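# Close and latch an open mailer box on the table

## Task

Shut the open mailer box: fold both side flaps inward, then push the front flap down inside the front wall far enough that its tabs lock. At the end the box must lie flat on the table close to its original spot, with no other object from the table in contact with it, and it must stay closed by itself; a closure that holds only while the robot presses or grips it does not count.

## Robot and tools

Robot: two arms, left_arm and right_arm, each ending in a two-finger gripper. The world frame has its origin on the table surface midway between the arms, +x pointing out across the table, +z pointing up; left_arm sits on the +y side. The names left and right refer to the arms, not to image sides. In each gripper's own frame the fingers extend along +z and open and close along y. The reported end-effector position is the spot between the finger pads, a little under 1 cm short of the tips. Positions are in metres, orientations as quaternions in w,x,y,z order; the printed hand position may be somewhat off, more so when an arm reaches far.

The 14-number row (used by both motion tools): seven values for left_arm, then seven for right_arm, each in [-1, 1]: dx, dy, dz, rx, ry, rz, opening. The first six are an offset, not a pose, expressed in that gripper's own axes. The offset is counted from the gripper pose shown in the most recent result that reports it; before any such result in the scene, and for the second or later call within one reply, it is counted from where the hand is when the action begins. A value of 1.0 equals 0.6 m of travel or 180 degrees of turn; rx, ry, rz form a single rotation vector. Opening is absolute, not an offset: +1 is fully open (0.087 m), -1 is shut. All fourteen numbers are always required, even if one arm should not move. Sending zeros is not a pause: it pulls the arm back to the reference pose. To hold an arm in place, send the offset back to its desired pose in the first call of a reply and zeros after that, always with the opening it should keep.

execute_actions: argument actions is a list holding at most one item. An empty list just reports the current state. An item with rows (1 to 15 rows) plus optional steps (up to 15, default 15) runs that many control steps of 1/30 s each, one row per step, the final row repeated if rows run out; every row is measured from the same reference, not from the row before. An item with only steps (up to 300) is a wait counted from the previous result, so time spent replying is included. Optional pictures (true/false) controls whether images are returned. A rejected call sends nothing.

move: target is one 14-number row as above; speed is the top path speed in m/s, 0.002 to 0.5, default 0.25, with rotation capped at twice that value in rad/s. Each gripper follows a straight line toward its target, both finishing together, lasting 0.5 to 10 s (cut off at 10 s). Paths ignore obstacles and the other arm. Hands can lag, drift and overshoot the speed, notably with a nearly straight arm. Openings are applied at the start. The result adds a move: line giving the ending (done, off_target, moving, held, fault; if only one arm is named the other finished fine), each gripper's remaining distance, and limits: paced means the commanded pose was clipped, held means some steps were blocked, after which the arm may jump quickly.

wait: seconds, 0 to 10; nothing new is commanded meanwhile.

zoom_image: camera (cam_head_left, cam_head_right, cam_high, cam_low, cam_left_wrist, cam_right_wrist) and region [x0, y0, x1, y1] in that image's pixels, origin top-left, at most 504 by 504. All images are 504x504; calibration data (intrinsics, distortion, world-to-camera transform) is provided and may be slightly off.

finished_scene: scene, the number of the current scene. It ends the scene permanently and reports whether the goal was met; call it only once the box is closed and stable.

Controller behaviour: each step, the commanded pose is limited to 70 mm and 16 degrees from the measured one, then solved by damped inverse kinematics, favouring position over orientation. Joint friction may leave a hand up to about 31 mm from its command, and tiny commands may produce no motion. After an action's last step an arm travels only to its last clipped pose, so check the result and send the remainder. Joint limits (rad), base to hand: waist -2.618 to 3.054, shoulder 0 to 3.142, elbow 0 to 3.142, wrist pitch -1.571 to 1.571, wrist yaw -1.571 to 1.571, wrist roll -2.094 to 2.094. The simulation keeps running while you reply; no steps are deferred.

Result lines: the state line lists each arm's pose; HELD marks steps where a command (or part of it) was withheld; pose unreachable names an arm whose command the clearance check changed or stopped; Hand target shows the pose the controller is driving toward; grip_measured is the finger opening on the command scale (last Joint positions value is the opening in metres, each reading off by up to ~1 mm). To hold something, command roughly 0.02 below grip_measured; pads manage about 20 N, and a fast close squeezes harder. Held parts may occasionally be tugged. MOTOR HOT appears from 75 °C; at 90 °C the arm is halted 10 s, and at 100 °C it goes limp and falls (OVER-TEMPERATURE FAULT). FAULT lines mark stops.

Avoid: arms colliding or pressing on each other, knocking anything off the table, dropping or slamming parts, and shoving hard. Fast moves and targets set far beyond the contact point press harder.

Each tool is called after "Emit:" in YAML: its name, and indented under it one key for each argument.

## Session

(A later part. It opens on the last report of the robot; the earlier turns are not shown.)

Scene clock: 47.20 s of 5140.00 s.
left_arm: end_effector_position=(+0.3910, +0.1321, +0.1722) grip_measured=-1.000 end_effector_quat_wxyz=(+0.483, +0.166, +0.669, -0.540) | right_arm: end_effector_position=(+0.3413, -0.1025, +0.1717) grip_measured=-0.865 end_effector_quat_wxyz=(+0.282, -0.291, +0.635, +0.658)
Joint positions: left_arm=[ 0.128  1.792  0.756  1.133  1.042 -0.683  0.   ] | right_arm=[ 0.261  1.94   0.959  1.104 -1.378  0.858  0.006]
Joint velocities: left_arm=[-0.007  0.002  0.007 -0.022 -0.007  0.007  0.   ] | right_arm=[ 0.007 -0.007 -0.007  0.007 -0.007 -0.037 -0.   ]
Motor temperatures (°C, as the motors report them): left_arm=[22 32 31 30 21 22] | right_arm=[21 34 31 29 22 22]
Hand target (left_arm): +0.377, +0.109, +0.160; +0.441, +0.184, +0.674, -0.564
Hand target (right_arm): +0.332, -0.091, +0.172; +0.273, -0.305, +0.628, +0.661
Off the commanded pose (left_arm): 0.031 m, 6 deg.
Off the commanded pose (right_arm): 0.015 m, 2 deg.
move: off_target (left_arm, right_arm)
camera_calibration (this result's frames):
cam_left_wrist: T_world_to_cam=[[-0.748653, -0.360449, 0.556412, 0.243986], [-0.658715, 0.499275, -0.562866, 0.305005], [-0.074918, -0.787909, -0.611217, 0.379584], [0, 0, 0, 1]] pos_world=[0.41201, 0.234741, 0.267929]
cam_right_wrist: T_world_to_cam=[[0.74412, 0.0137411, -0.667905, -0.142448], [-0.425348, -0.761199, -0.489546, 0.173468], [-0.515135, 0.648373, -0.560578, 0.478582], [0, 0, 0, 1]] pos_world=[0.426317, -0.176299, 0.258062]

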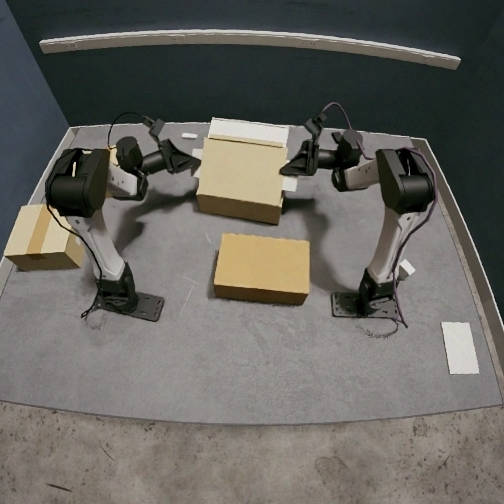

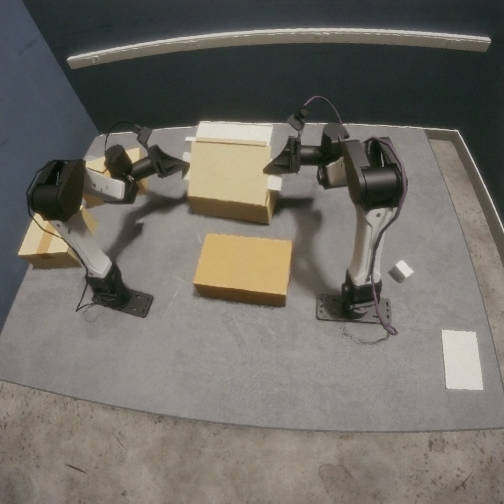

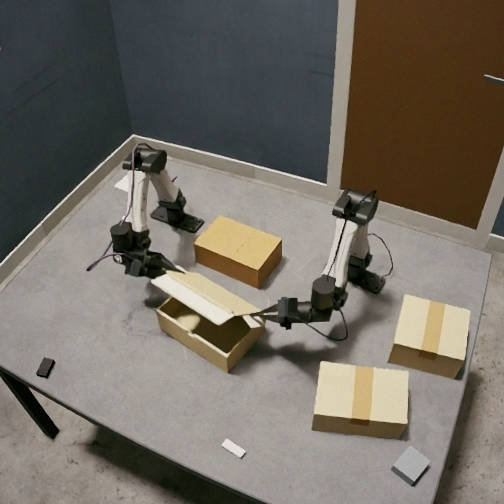

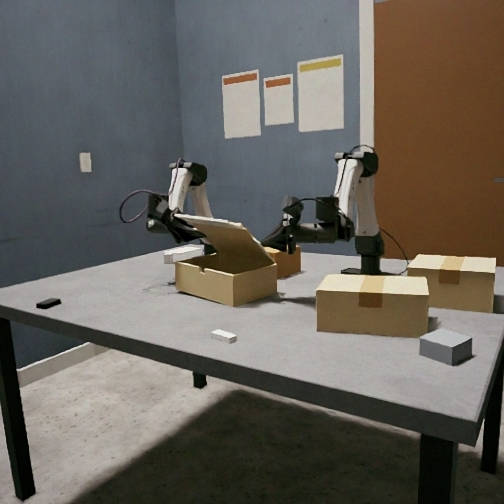

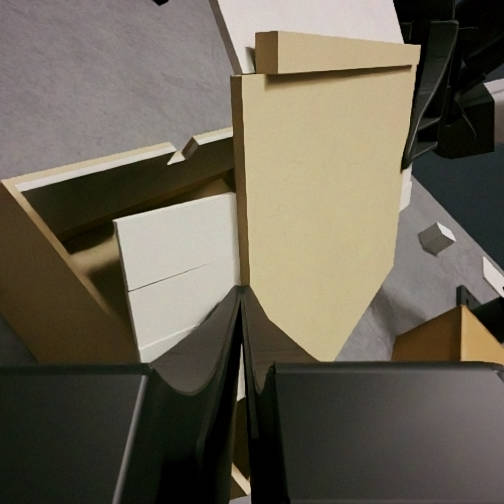

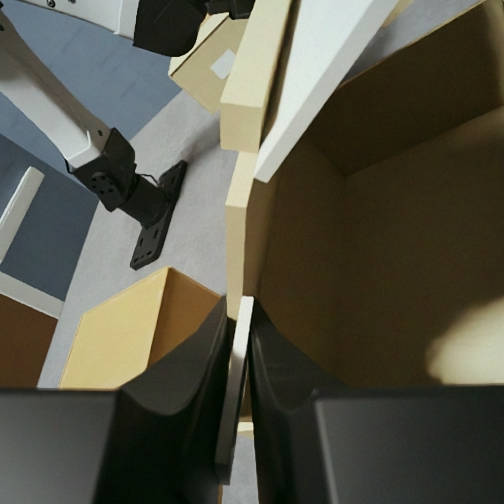

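Emit:
move:
  target: [0,0,-0.12,0,0,0,-1, 0,0,0,0,0,0,0.3]
  speed: 0.1

Emit:
move:
  target: [0,0,0,0,0,0,-1, 0,-0.02,0.09,0,0,0,0.3]
  speed: 0.06

Emit:
move:
  target: [0,0,0,0,0,0,-1, 0,0,0,0,0,0,-1]

Scene clock: 50.90 s of 5140.00 s.
left_arm: end_effector_position=(+0.3628, +0.1948, +0.1714) grip_measured=-1.000 end_effector_quat_wxyz=(+0.487, +0.171, +0.669, -0.535) | right_arm: end_effector_position=(+0.3418, -0.1032, +0.1717) grip_measured=+0.300 end_effector_quat_wxyz=(+0.282, -0.290, +0.636, +0.657)
Joint positions: left_arm=[ 0.331  1.725  0.649  1.221  1.243 -0.719  0.   ] | right_arm=[ 0.259  1.94   0.959  1.104 -1.378  0.858  0.057]
Joint velocities: left_arm=[-0.002 -0.012 -0.002 -0.022 -0.022  0.007  0.   ] | right_arm=[ 0.007 -0.007  0.002 -0.037  0.066  0.007  0.001]
Motor temperatures (°C, as the motors report them): left_arm=[22 32 31 30 21 22] | right_arm=[21 34 31 29 22 22]
Hand target (left_arm): +0.357, +0.196, +0.168; +0.482, +0.167, +0.671, -0.538
Hand target (right_arm): +0.341, -0.103, +0.172; +0.282, -0.291, +0.635, +0.658
Off the commanded pose (left_arm): 0.006 m, 1 deg.
Off the commanded pose (right_arm): 0.001 m, 0 deg.
move: done
camera_calibration (this result's frames):
cam_left_wrist: T_world_to_cam=[[-0.755427, -0.367757, 0.542296, 0.252209], [-0.652047, 0.503445, -0.566902, 0.252106], [-0.0645343, -0.781856, -0.62011, 0.422895], [0, 0, 0, 1]] pos_world=[0.382202, 0.296473, 0.268389]
cam_right_wrist: T_world_to_cam=[[0.74389, 0.0123226, -0.668188, -0.142805], [-0.426979, -0.760394, -0.489377, 0.173802], [-0.514117, 0.649345, -0.560388, 0.478966], [0, 0, 0, 1]] pos_world=[0.426685, -0.177097, 0.258041]

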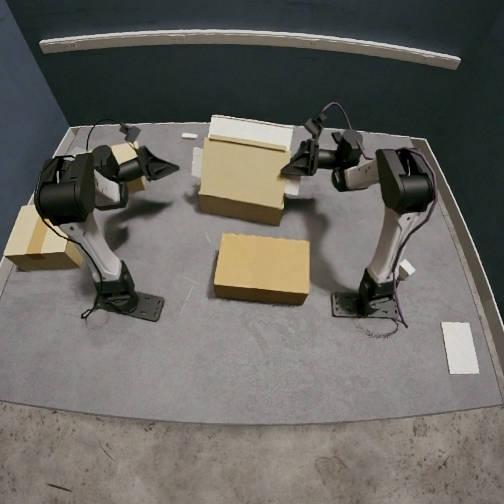

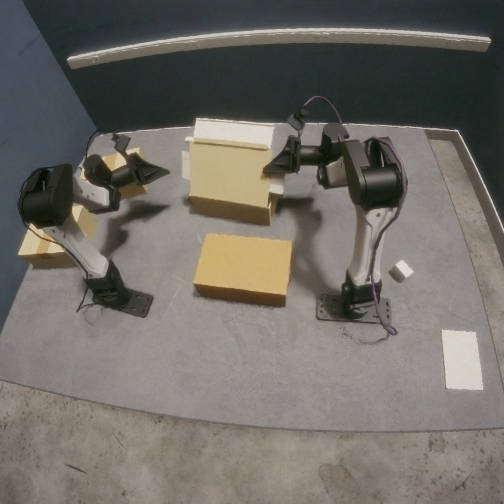

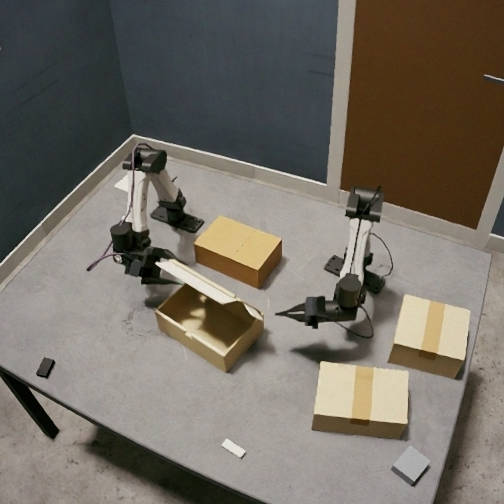

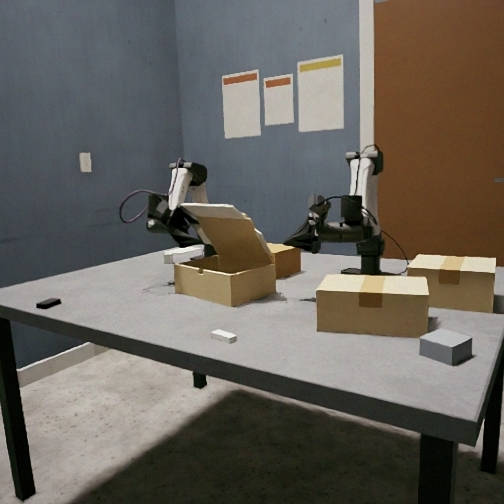

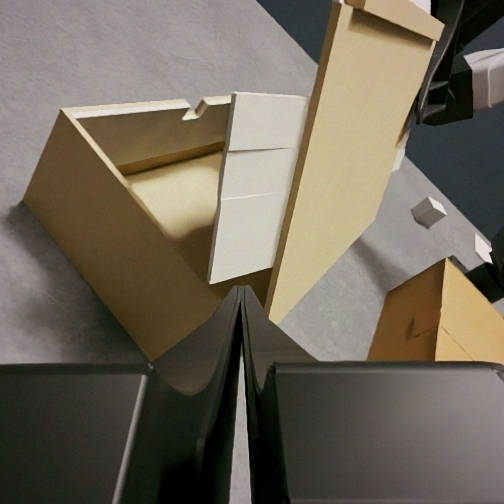

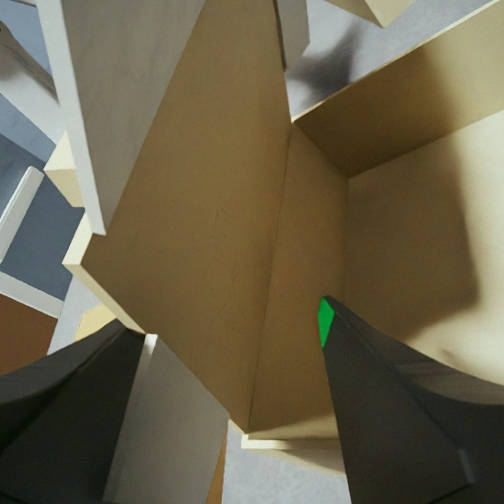

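Scene clock: 52.17 s of 5140.00 s.
left_arm: end_effector_position=(+0.3628, +0.1948, +0.1714) grip_measured=-1.000 end_effector_quat_wxyz=(+0.487, +0.171, +0.669, -0.535) | right_arm: end_effector_position=(+0.3446, -0.0538, +0.1661) grip_measured=+0.300 end_effector_quat_wxyz=(+0.280, -0.291, +0.635, +0.659)
Joint positions: left_arm=[ 0.331  1.725  0.649  1.221  1.243 -0.719  0.   ] | right_arm=[ 0.381  1.998  1.033  1.046 -1.262  0.817  0.057]
Joint velocities: left_arm=[ 0.017 -0.002  0.007 -0.037  0.037 -0.037  0.   ] | right_arm=[ 0.007 -0.007 -0.012 -0.022 -0.007  0.007  0.   ]
Motor temperatures (°C, as the motors report them): left_arm=[22 32 31 30 21 22] | right_arm=[21 34 31 29 22 22]
Hand target (left_arm): +0.363, +0.195, +0.171; +0.487, +0.171, +0.669, -0.535
Hand target (right_arm): +0.350, -0.049, +0.165; +0.282, -0.290, +0.636, +0.657
Off the commanded pose (left_arm): 0.000 m, 0 deg.
Off the commanded pose (right_arm): 0.007 m, 0 deg.
move: done
camera_calibration (this result's frames):
cam_left_wrist: T_world_to_cam=[[-0.755427, -0.367757, 0.542296, 0.252209], [-0.652047, 0.503445, -0.566902, 0.252106], [-0.0645343, -0.781856, -0.62011, 0.422895], [0, 0, 0, 1]] pos_world=[0.382202, 0.296473, 0.268389]
cam_right_wrist: T_world_to_cam=[[0.742246, 0.0166826, -0.66992, -0.148225], [-0.424378, -0.761981, -0.489171, 0.208784], [-0.518627, 0.647384, -0.558498, 0.446339], [0, 0, 0, 1]] pos_world=[0.430106, -0.127391, 0.252111]

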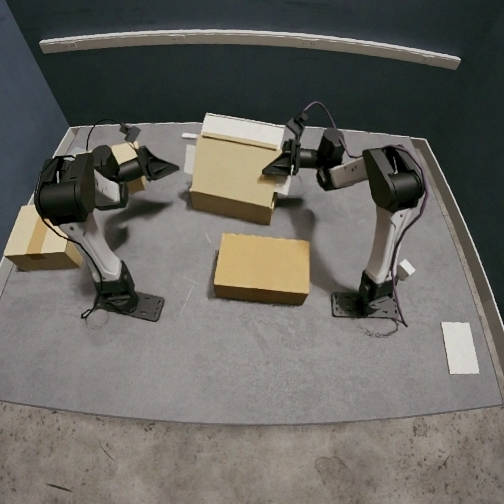

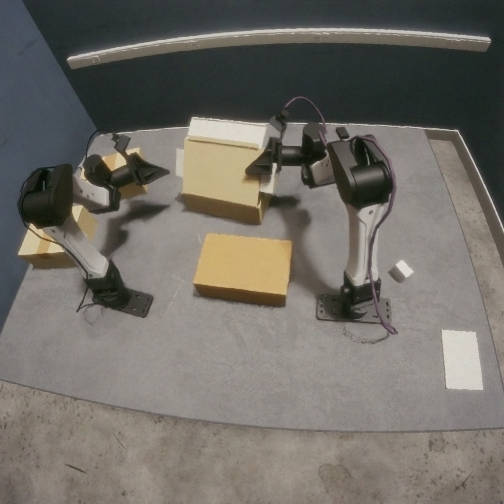

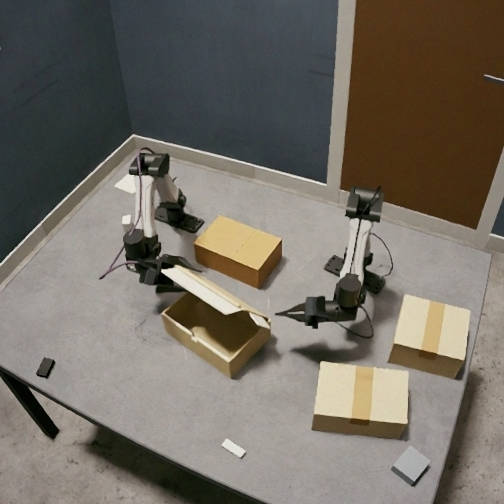

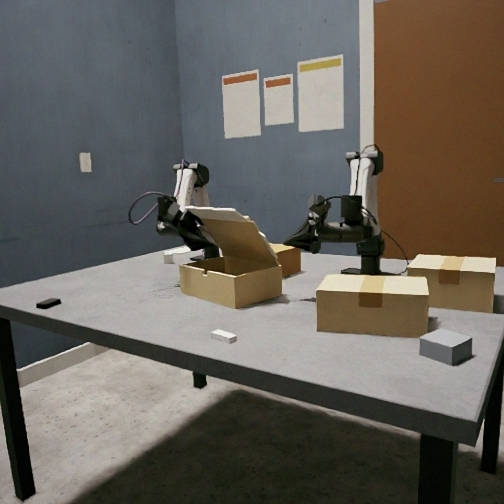

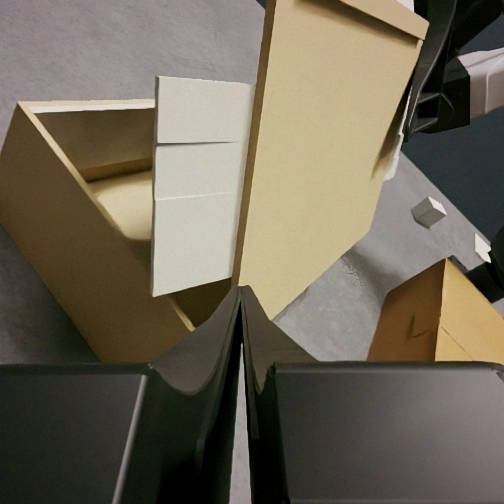

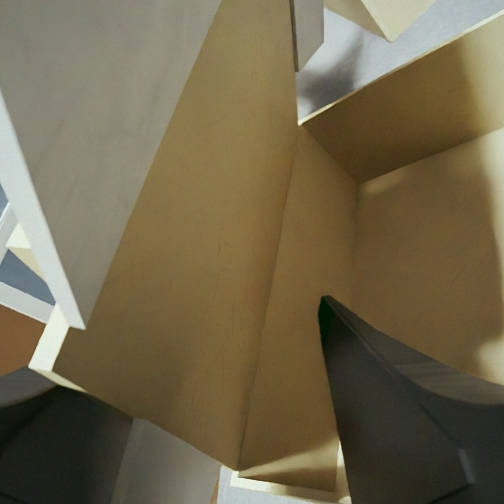

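Scene clock: 52.67 s of 5140.00 s.
left_arm: end_effector_position=(+0.3628, +0.1948, +0.1714) grip_measured=-1.000 end_effector_quat_wxyz=(+0.487, +0.171, +0.669, -0.535) | right_arm: end_effector_position=(+0.3446, -0.0538, +0.1661) grip_measured=-0.253 end_effector_quat_wxyz=(+0.279, -0.290, +0.635, +0.659)
Joint positions: left_arm=[ 0.331  1.725  0.649  1.221  1.243 -0.719  0.   ] | right_arm=[ 0.381  1.998  1.033  1.046 -1.262  0.819  0.033]
Joint velocities: left_arm=[-0.012 -0.002 -0.022 -0.022 -0.022 -0.022  0.   ] | right_arm=[ 0.007  0.002  0.002 -0.066  0.007  0.051 -0.   ]
Motor temperatures (°C, as the motors report them): left_arm=[22 32 31 30 21 22] | right_arm=[21 34 31 29 22 22]
Hand target (left_arm): +0.363, +0.195, +0.171; +0.487, +0.171, +0.669, -0.535
Hand target (right_arm): +0.345, -0.054, +0.166; +0.280, -0.291, +0.635, +0.659
Off the commanded pose (left_arm): 0.000 m, 0 deg.
Off the commanded pose (right_arm): 0.000 m, 0 deg.
move: done
camera_calibration (this result's frames):
cam_left_wrist: T_world_to_cam=[[-0.755427, -0.367757, 0.542296, 0.252209], [-0.652047, 0.503445, -0.566902, 0.252106], [-0.0645343, -0.781856, -0.62011, 0.422895], [0, 0, 0, 1]] pos_world=[0.382202, 0.296473, 0.268389]
cam_right_wrist: T_world_to_cam=[[0.740967, 0.0164197, -0.671341, -0.147528], [-0.425569, -0.761851, -0.488339, 0.209103], [-0.51948, 0.647544, -0.557518, 0.446509], [0, 0, 0, 1]] pos_world=[0.430254, -0.127407, 0.252008]

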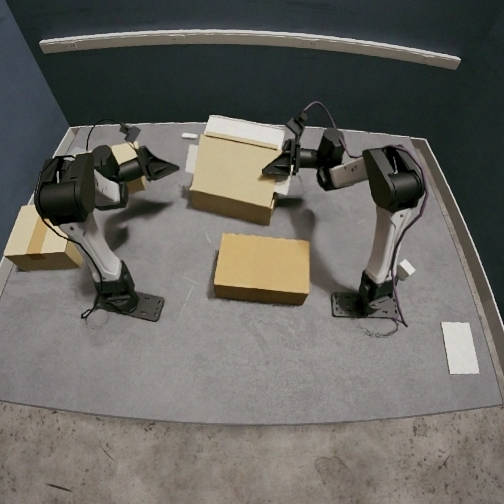

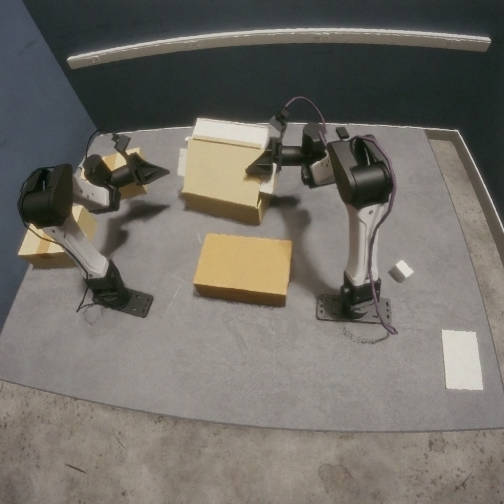

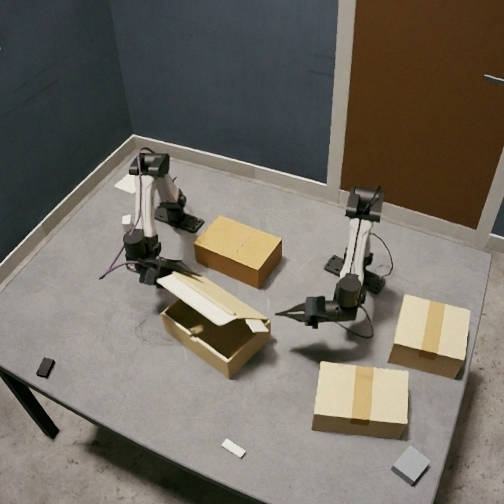

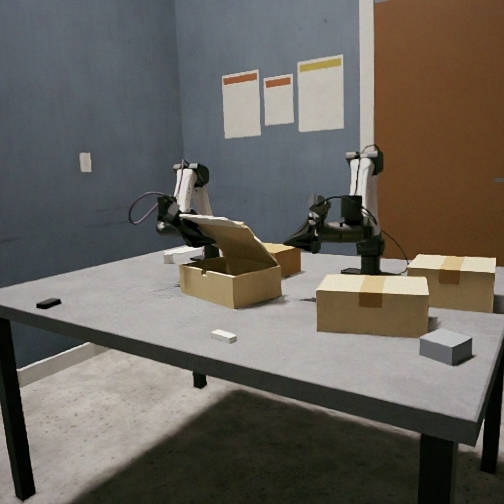

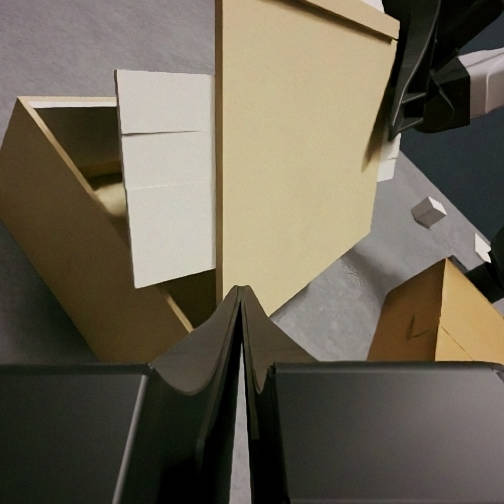

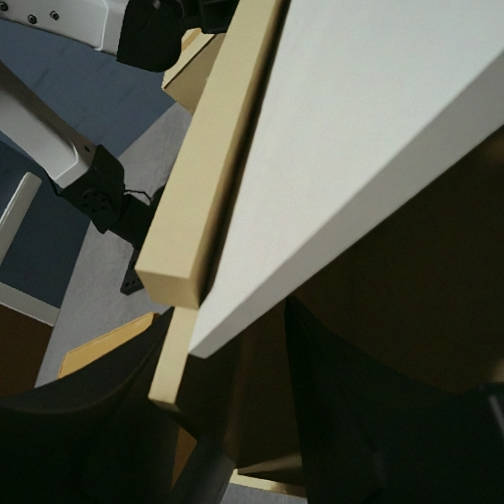

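Emit:
move:
  target: [0,0,0,0,0,0,-1, 0,0,-0.04,0,0,0,-1]
  speed: 0.03

Scene clock: 56.73 s of 5140.00 s.
left_arm: end_effector_position=(+0.3628, +0.1948, +0.1714) grip_measured=-1.000 end_effector_quat_wxyz=(+0.487, +0.171, +0.669, -0.535) | right_arm: end_effector_position=(+0.3496, -0.0730, +0.1643) grip_measured=-0.252 end_effector_quat_wxyz=(+0.278, -0.286, +0.638, +0.659)
Joint positions: left_arm=[ 0.331  1.725  0.649  1.221  1.243 -0.719  0.   ] | right_arm=[ 0.33   1.998  1.023  1.059 -1.307  0.832  0.033]
Joint velocities: left_arm=[-0.002 -0.012 -0.012 -0.007  0.022  0.007  0.   ] | right_arm=[ 0.012  0.012 -0.017  0.051 -0.051 -0.022  0.   ]
Motor temperatures (°C, as the motors report them): left_arm=[22 32 31 30 21 22] | right_arm=[21 35 31 29 22 22]
Hand target (left_arm): +0.363, +0.195, +0.171; +0.487, +0.171, +0.669, -0.535
Hand target (right_arm): +0.345, -0.077, +0.165; +0.279, -0.290, +0.636, +0.659
Off the commanded pose (left_arm): 0.000 m, 0 deg.
Off the commanded pose (right_arm): 0.007 m, 1 deg.
move: done
camera_calibration (this result's frames):
cam_left_wrist: T_world_to_cam=[[-0.755427, -0.367757, 0.542296, 0.252209], [-0.652047, 0.503445, -0.566902, 0.252106], [-0.0645343, -0.781856, -0.62011, 0.422895], [0, 0, 0, 1]] pos_world=[0.382202, 0.296473, 0.268389]
cam_right_wrist: T_world_to_cam=[[0.735255, 0.0112886, -0.677696, -0.149417], [-0.433092, -0.761295, -0.482557, 0.197432], [-0.521374, 0.648308, -0.554857, 0.460795], [0, 0, 0, 1]] pos_world=[0.435613, -0.146746, 0.249689]

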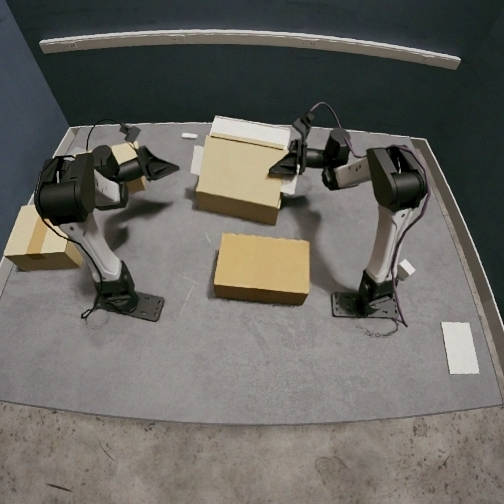

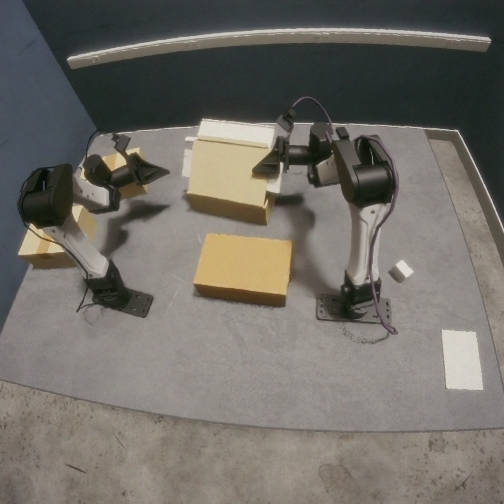

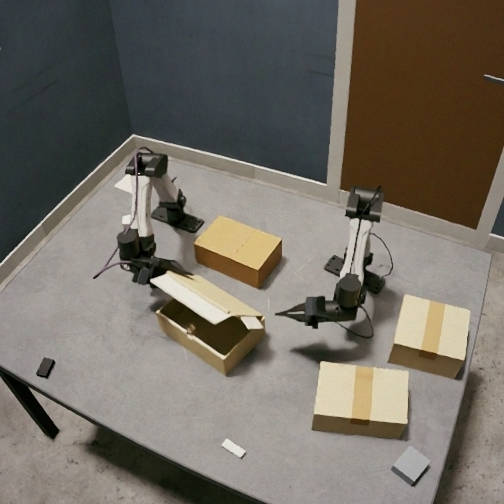

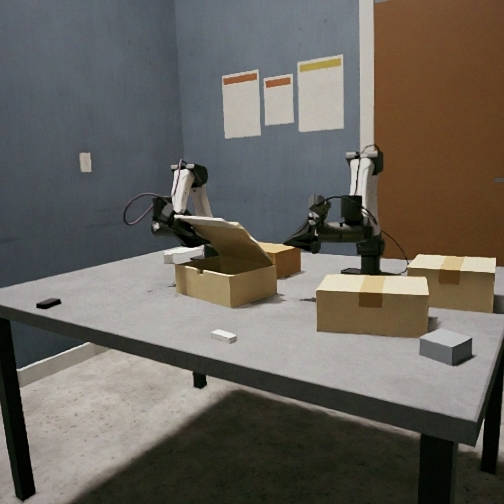

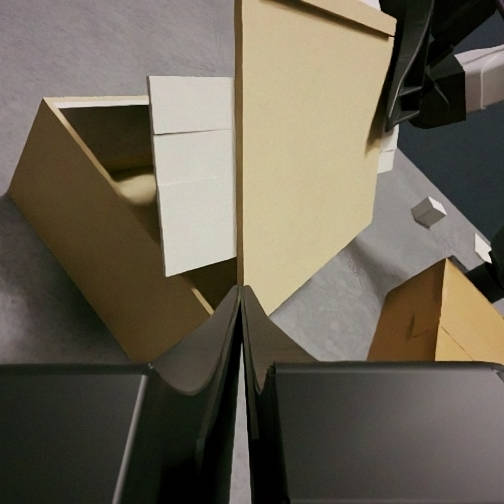

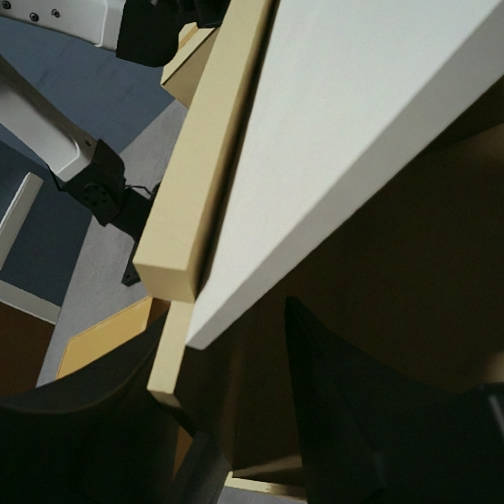

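Emit:
move:
  target: [0,0,-0.08,0,0,0,-1, 0,0,0,-0.065,0.06,0,-1]
  speed: 0.05

Scene clock: 61.83 s of 5140.00 s.
left_arm: end_effector_position=(+0.3455, +0.2362, +0.1726) grip_measured=-1.000 end_effector_quat_wxyz=(+0.491, +0.178, +0.668, -0.530) | right_arm: end_effector_position=(+0.3491, -0.0748, +0.1667) grip_measured=-0.253 end_effector_quat_wxyz=(+0.188, -0.366, +0.604, +0.682)
Joint positions: left_arm=[ 0.479  1.725  0.616  1.356  1.389 -0.807  0.   ] | right_arm=[ 0.33   2.145  1.242  1.13  -1.56   0.984  0.033]
Joint velocities: left_arm=[-0.017 -0.012 -0.032 -0.081 -0.007 -0.066  0.   ] | right_arm=[-0.022 -0.012 -0.007 -0.066 -0.11   0.066 -0.   ]
Motor temperatures (°C, as the motors report them): left_arm=[22 33 31 30 21 22] | right_arm=[21 35 31 29 22 22]
Hand target (left_arm): +0.340, +0.237, +0.168; +0.486, +0.172, +0.671, -0.533
Hand target (right_arm): +0.350, -0.073, +0.165; +0.186, -0.376, +0.599, +0.682
Off the commanded pose (left_arm): 0.006 m, 1 deg.
Off the commanded pose (right_arm): 0.003 m, 2 deg.
move: done
camera_calibration (this result's frames):
cam_left_wrist: T_world_to_cam=[[-0.763761, -0.373659, 0.526353, 0.260709], [-0.643186, 0.509504, -0.571593, 0.217004], [-0.0545981, -0.775103, -0.629471, 0.451499], [0, 0, 0, 1]] pos_world=[0.363344, 0.33681, 0.271019]
cam_right_wrist: T_world_to_cam=[[0.708171, 0.180378, -0.682611, -0.124499], [-0.229952, -0.855175, -0.464541, 0.116004], [-0.667544, 0.485942, -0.564132, 0.50343], [0, 0, 0, 1]] pos_world=[0.450904, -0.122978, 0.252905]

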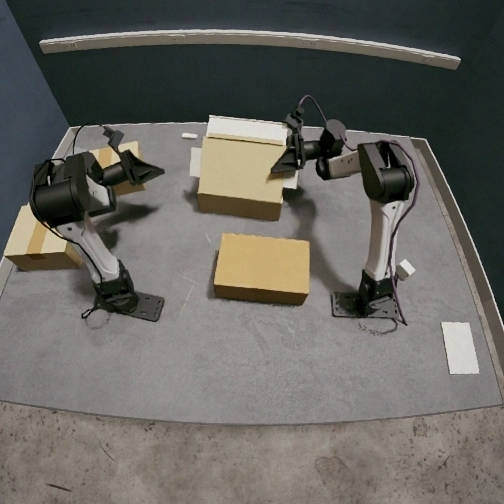

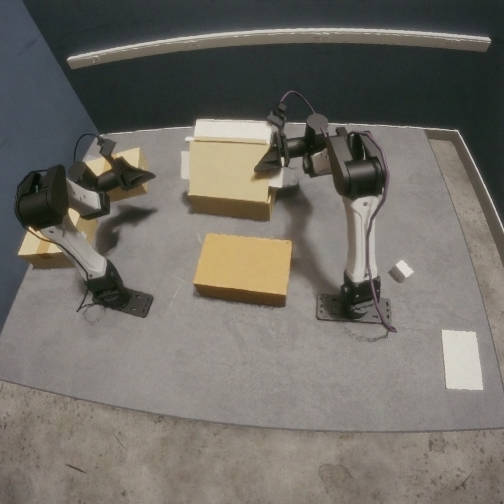

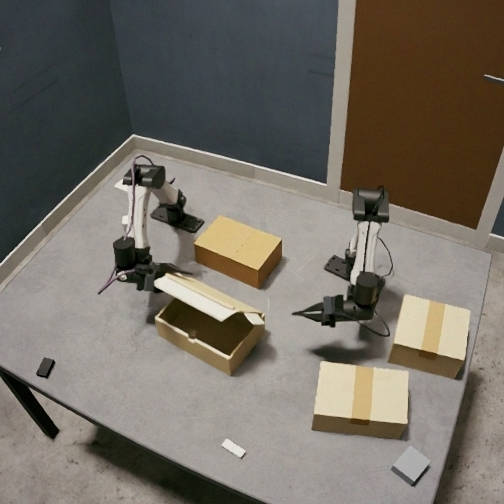

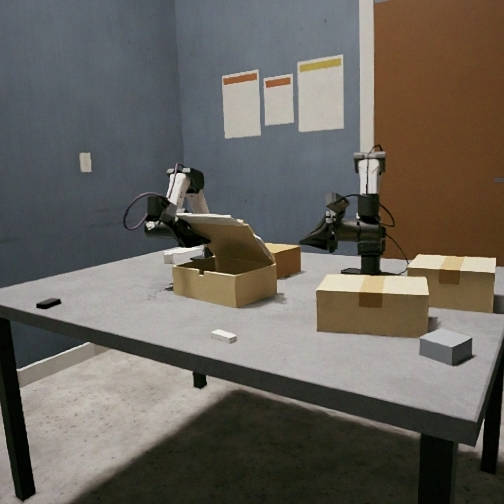

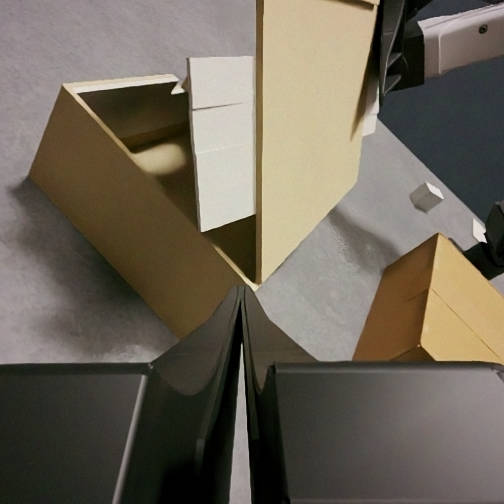

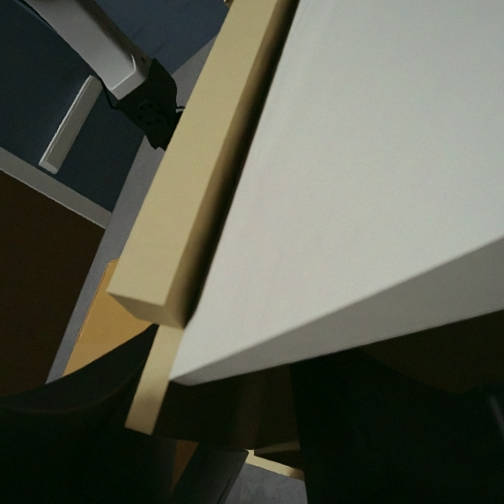

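Emit:
move:
  target: [0.04,0.025,0.14,0,0,0,-1, 0,0,0,0,0,0,-1]
  speed: 0.06

Scene clock: 65.33 s of 5140.00 s.
left_arm: end_effector_position=(+0.3816, +0.1626, +0.1550) grip_measured=-1.000 end_effector_quat_wxyz=(+0.501, +0.183, +0.659, -0.530) | right_arm: end_effector_position=(+0.3488, -0.0749, +0.1668) grip_measured=-0.253 end_effector_quat_wxyz=(+0.188, -0.367, +0.604, +0.682)
Joint positions: left_arm=[ 0.221  1.839  0.684  1.307  1.133 -0.681  0.   ] | right_arm=[ 0.33   2.145  1.243  1.13  -1.563  0.985  0.033]
Joint velocities: left_arm=[-0.007 -0.002  0.007  0.037  0.022 -0.051  0.   ] | right_arm=[-0.022  0.017 -0.002 -0.007 -0.051 -0.051 -0.   ]
Motor temperatures (°C, as the motors report them): left_arm=[22 33 31 30 21 22] | right_arm=[21 36 31 29 22 22]
Hand target (left_arm): +0.386, +0.160, +0.150; +0.493, +0.176, +0.665, -0.533
Hand target (right_arm): +0.349, -0.075, +0.167; +0.188, -0.366, +0.604, +0.682
Off the commanded pose (left_arm): 0.008 m, 2 deg.
Off the commanded pose (right_arm): 0.000 m, 0 deg.
move: done
camera_calibration (this result's frames):
cam_left_wrist: T_world_to_cam=[[-0.777072, -0.369351, 0.509647, 0.277053], [-0.628245, 0.504447, -0.592319, 0.265971], [-0.0383166, -0.780457, -0.624034, 0.379105], [0, 0, 0, 1]] pos_world=[0.396911, 0.264036, 0.252915]
cam_right_wrist: T_world_to_cam=[[0.708115, 0.181696, -0.682319, -0.124158], [-0.227807, -0.855864, -0.464329, 0.115034], [-0.668339, 0.484235, -0.564659, 0.503638], [0, 0, 0, 1]] pos_world=[0.450724, -0.122868, 0.253082]

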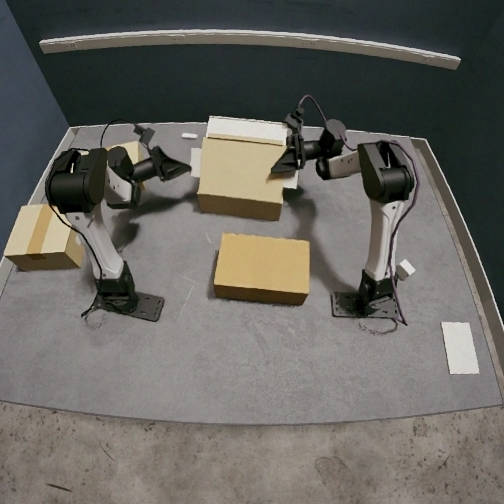

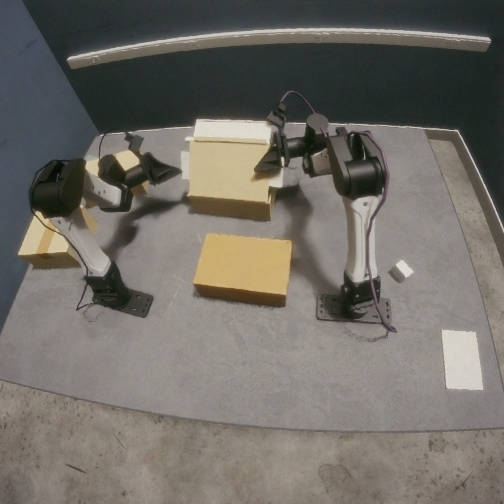

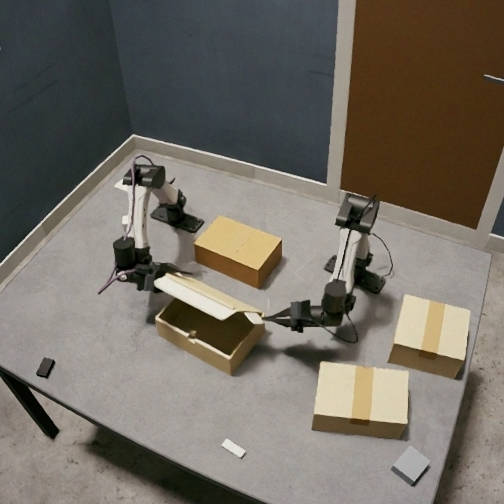

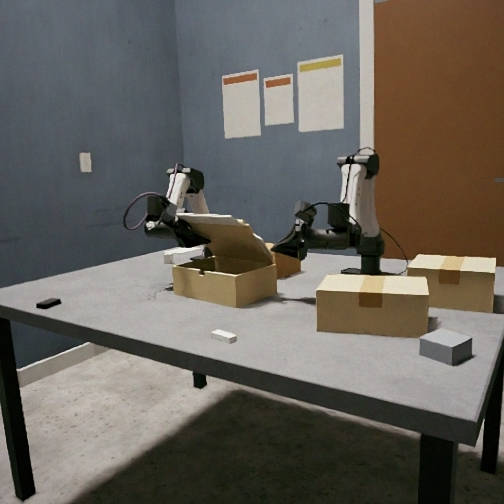

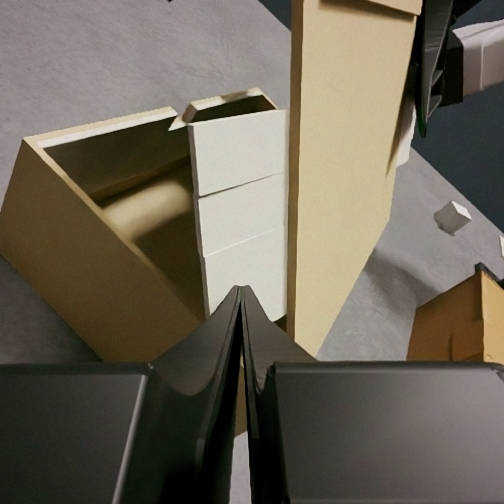

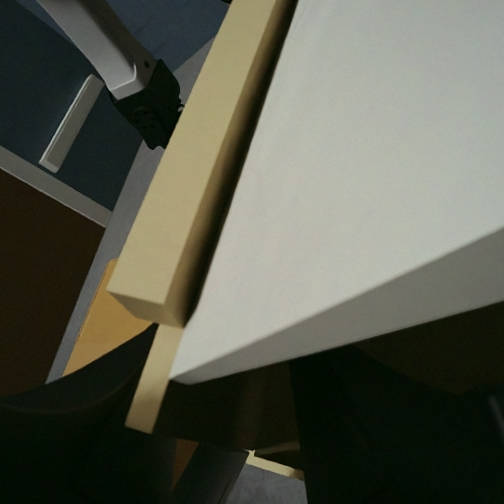

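Emit:
move:
  target: [0,0.015,0.09,0,0,0,-1, 0,0,0,0,0,0,-1]
  speed: 0.03

Scene clock: 68.43 s of 5140.00 s.
left_arm: end_effector_position=(+0.4158, +0.1323, +0.1638) grip_measured=-1.000 end_effector_quat_wxyz=(+0.524, +0.179, +0.650, -0.520) | right_arm: end_effector_position=(+0.3583, -0.0808, +0.1676) grip_measured=-0.253 end_effector_quat_wxyz=(+0.203, -0.353, +0.610, +0.680)
Joint positions: left_arm=[ 0.122  1.905  0.805  1.268  0.998 -0.654  0.   ] | right_arm=[ 0.308  2.145  1.243  1.13  -1.541  0.985  0.033]
Joint velocities: left_arm=[-0.022  0.007 -0.017 -0.022 -0.081 -0.037  0.   ] | right_arm=[-0.012  0.002 -0.022  0.037  0.007  0.007  0.002]
Motor temperatures (°C, as the motors report them): left_arm=[22 33 31 30 21 22] | right_arm=[21 36 31 29 22 22]
Hand target (left_arm): +0.413, +0.119, +0.154; +0.501, +0.182, +0.658, -0.532
Hand target (right_arm): +0.349, -0.075, +0.167; +0.188, -0.367, +0.604, +0.682
Off the commanded pose (left_arm): 0.017 m, 3 deg.
Off the commanded pose (right_arm): 0.011 m, 2 deg.
move: off_target (left_arm, right_arm)
camera_calibration (this result's frames):
cam_left_wrist: T_world_to_cam=[[-0.783265, -0.394014, 0.480883, 0.298554], [-0.621488, 0.47667, -0.621722, 0.313683], [0.0157446, -0.785836, -0.618234, 0.339614], [0, 0, 0, 1]] pos_world=[0.42345, 0.234993, 0.261415]
cam_right_wrist: T_world_to_cam=[[0.714423, 0.154382, -0.682471, -0.133674], [-0.264898, -0.843084, -0.468015, 0.127526], [-0.647633, 0.515145, -0.561423, 0.507851], [0, 0, 0, 1]] pos_world=[0.458182, -0.133465, 0.253575]

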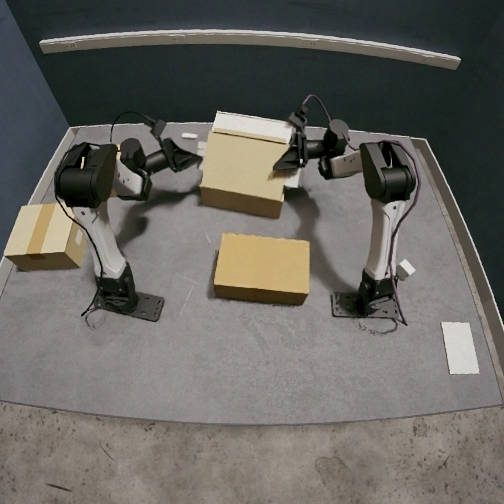

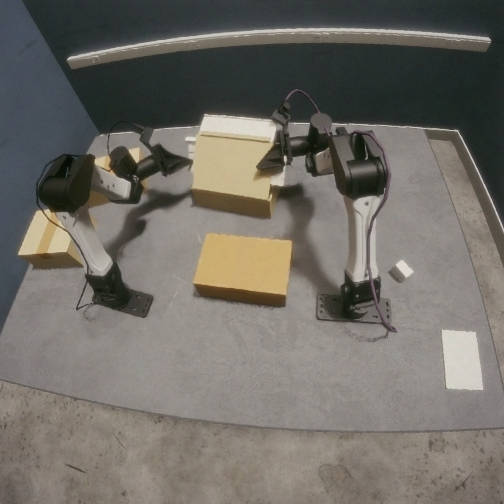

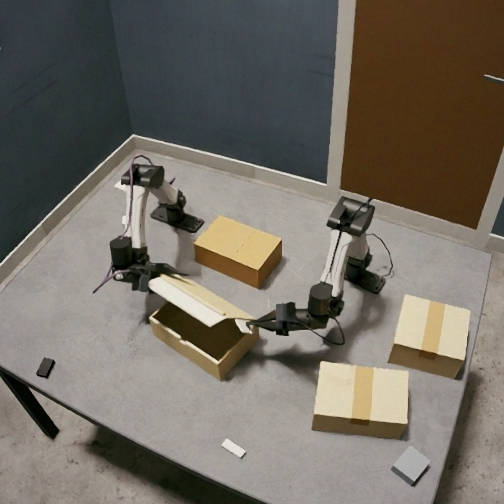

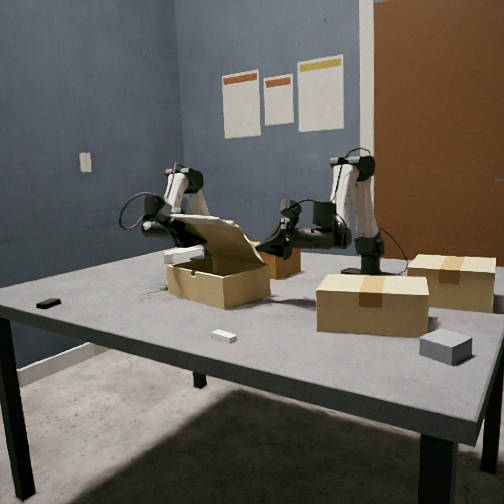

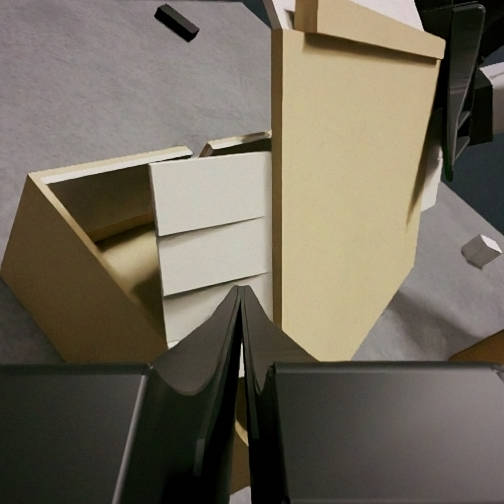

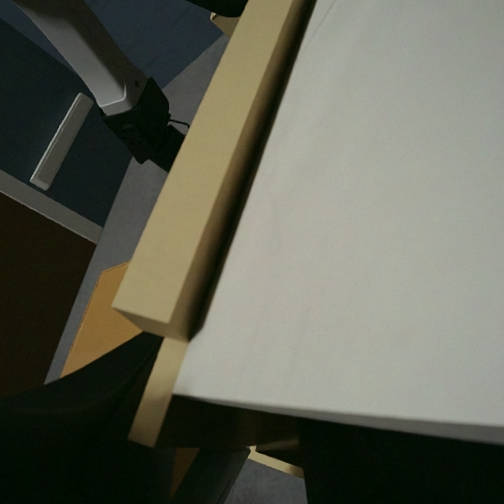

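Emit:
move:
  target: [0.064,0.01,0.053,0,0,0,-1, 0,0,0,0,0,0,-1]
  speed: 0.03

Scene clock: 72.30 s of 5140.00 s.
left_arm: end_effector_position=(+0.4315, +0.1157, +0.1542) grip_measured=-1.000 end_effector_quat_wxyz=(+0.570, +0.167, +0.631, -0.499) | right_arm: end_effector_position=(+0.3615, -0.0879, +0.1675) grip_measured=-0.260 end_effector_quat_wxyz=(+0.203, -0.348, +0.614, +0.679)
Joint positions: left_arm=[ 0.058  1.997  0.806  1.418  0.856 -0.633  0.   ] | right_arm=[ 0.291  2.145  1.243  1.13  -1.55   0.993  0.032]
Joint velocities: left_arm=[-0.007  0.022 -0.002 -0.022 -0.037 -0.022  0.   ] | right_arm=[-0.017  0.007 -0.017 -0.051 -0.022  0.154  0.   ]
Motor temperatures (°C, as the motors report them): left_arm=[22 33 31 30 21 22] | right_arm=[21 37 31 29 22 22]
Hand target (left_arm): +0.419, +0.096, +0.132; +0.525, +0.178, +0.649, -0.521
Hand target (right_arm): +0.358, -0.081, +0.168; +0.203, -0.353, +0.610, +0.680
Off the commanded pose (left_arm): 0.033 m, 6 deg.
Off the commanded pose (right_arm): 0.008 m, 1 deg.
move: off_target (left_arm)
camera_calibration (this result's frames):
cam_left_wrist: T_world_to_cam=[[-0.784238, -0.445163, 0.432205, 0.322733], [-0.608328, 0.414584, -0.6768, 0.335415], [0.122101, -0.793694, -0.595937, 0.271919], [0, 0, 0, 1]] pos_world=[0.42394, 0.220432, 0.249569]
cam_right_wrist: T_world_to_cam=[[0.710264, 0.145259, -0.688785, -0.13319], [-0.276182, -0.84252, -0.462475, 0.125583], [-0.647494, 0.51871, -0.558294, 0.513228], [0, 0, 0, 1]] pos_world=[0.461596, -0.141064, 0.252872]

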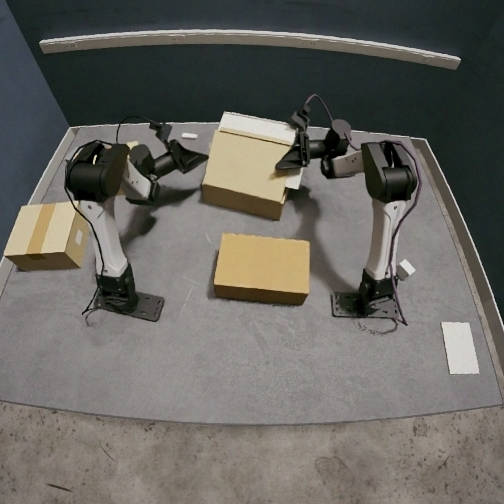

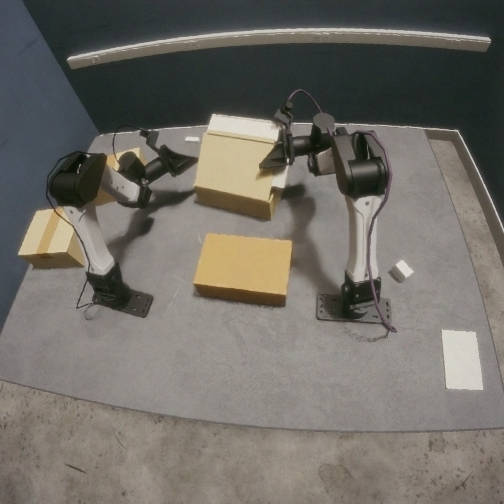

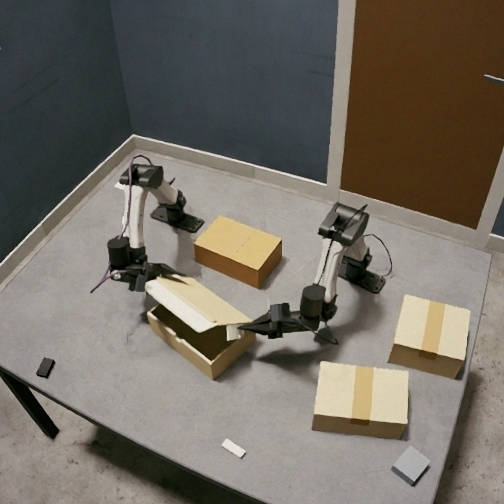

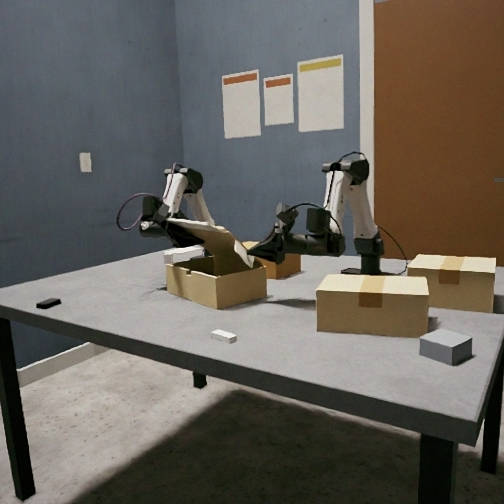

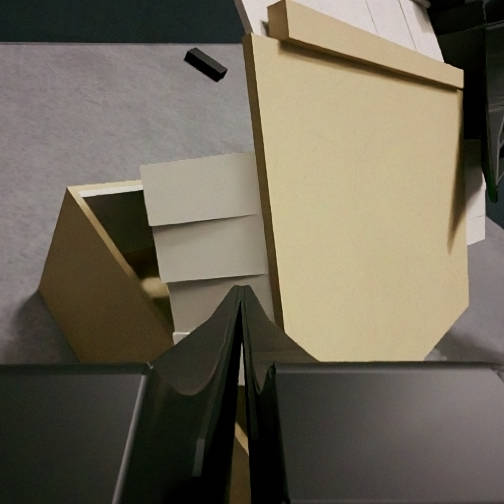

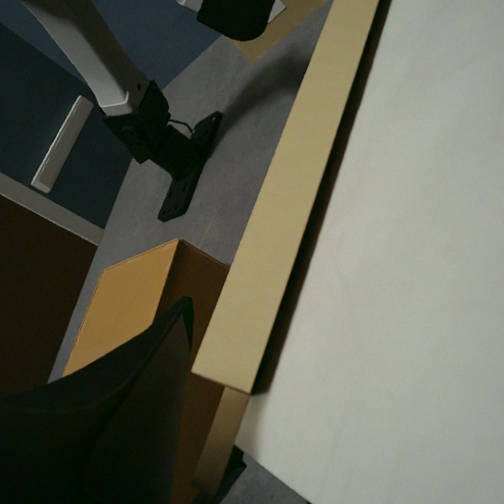

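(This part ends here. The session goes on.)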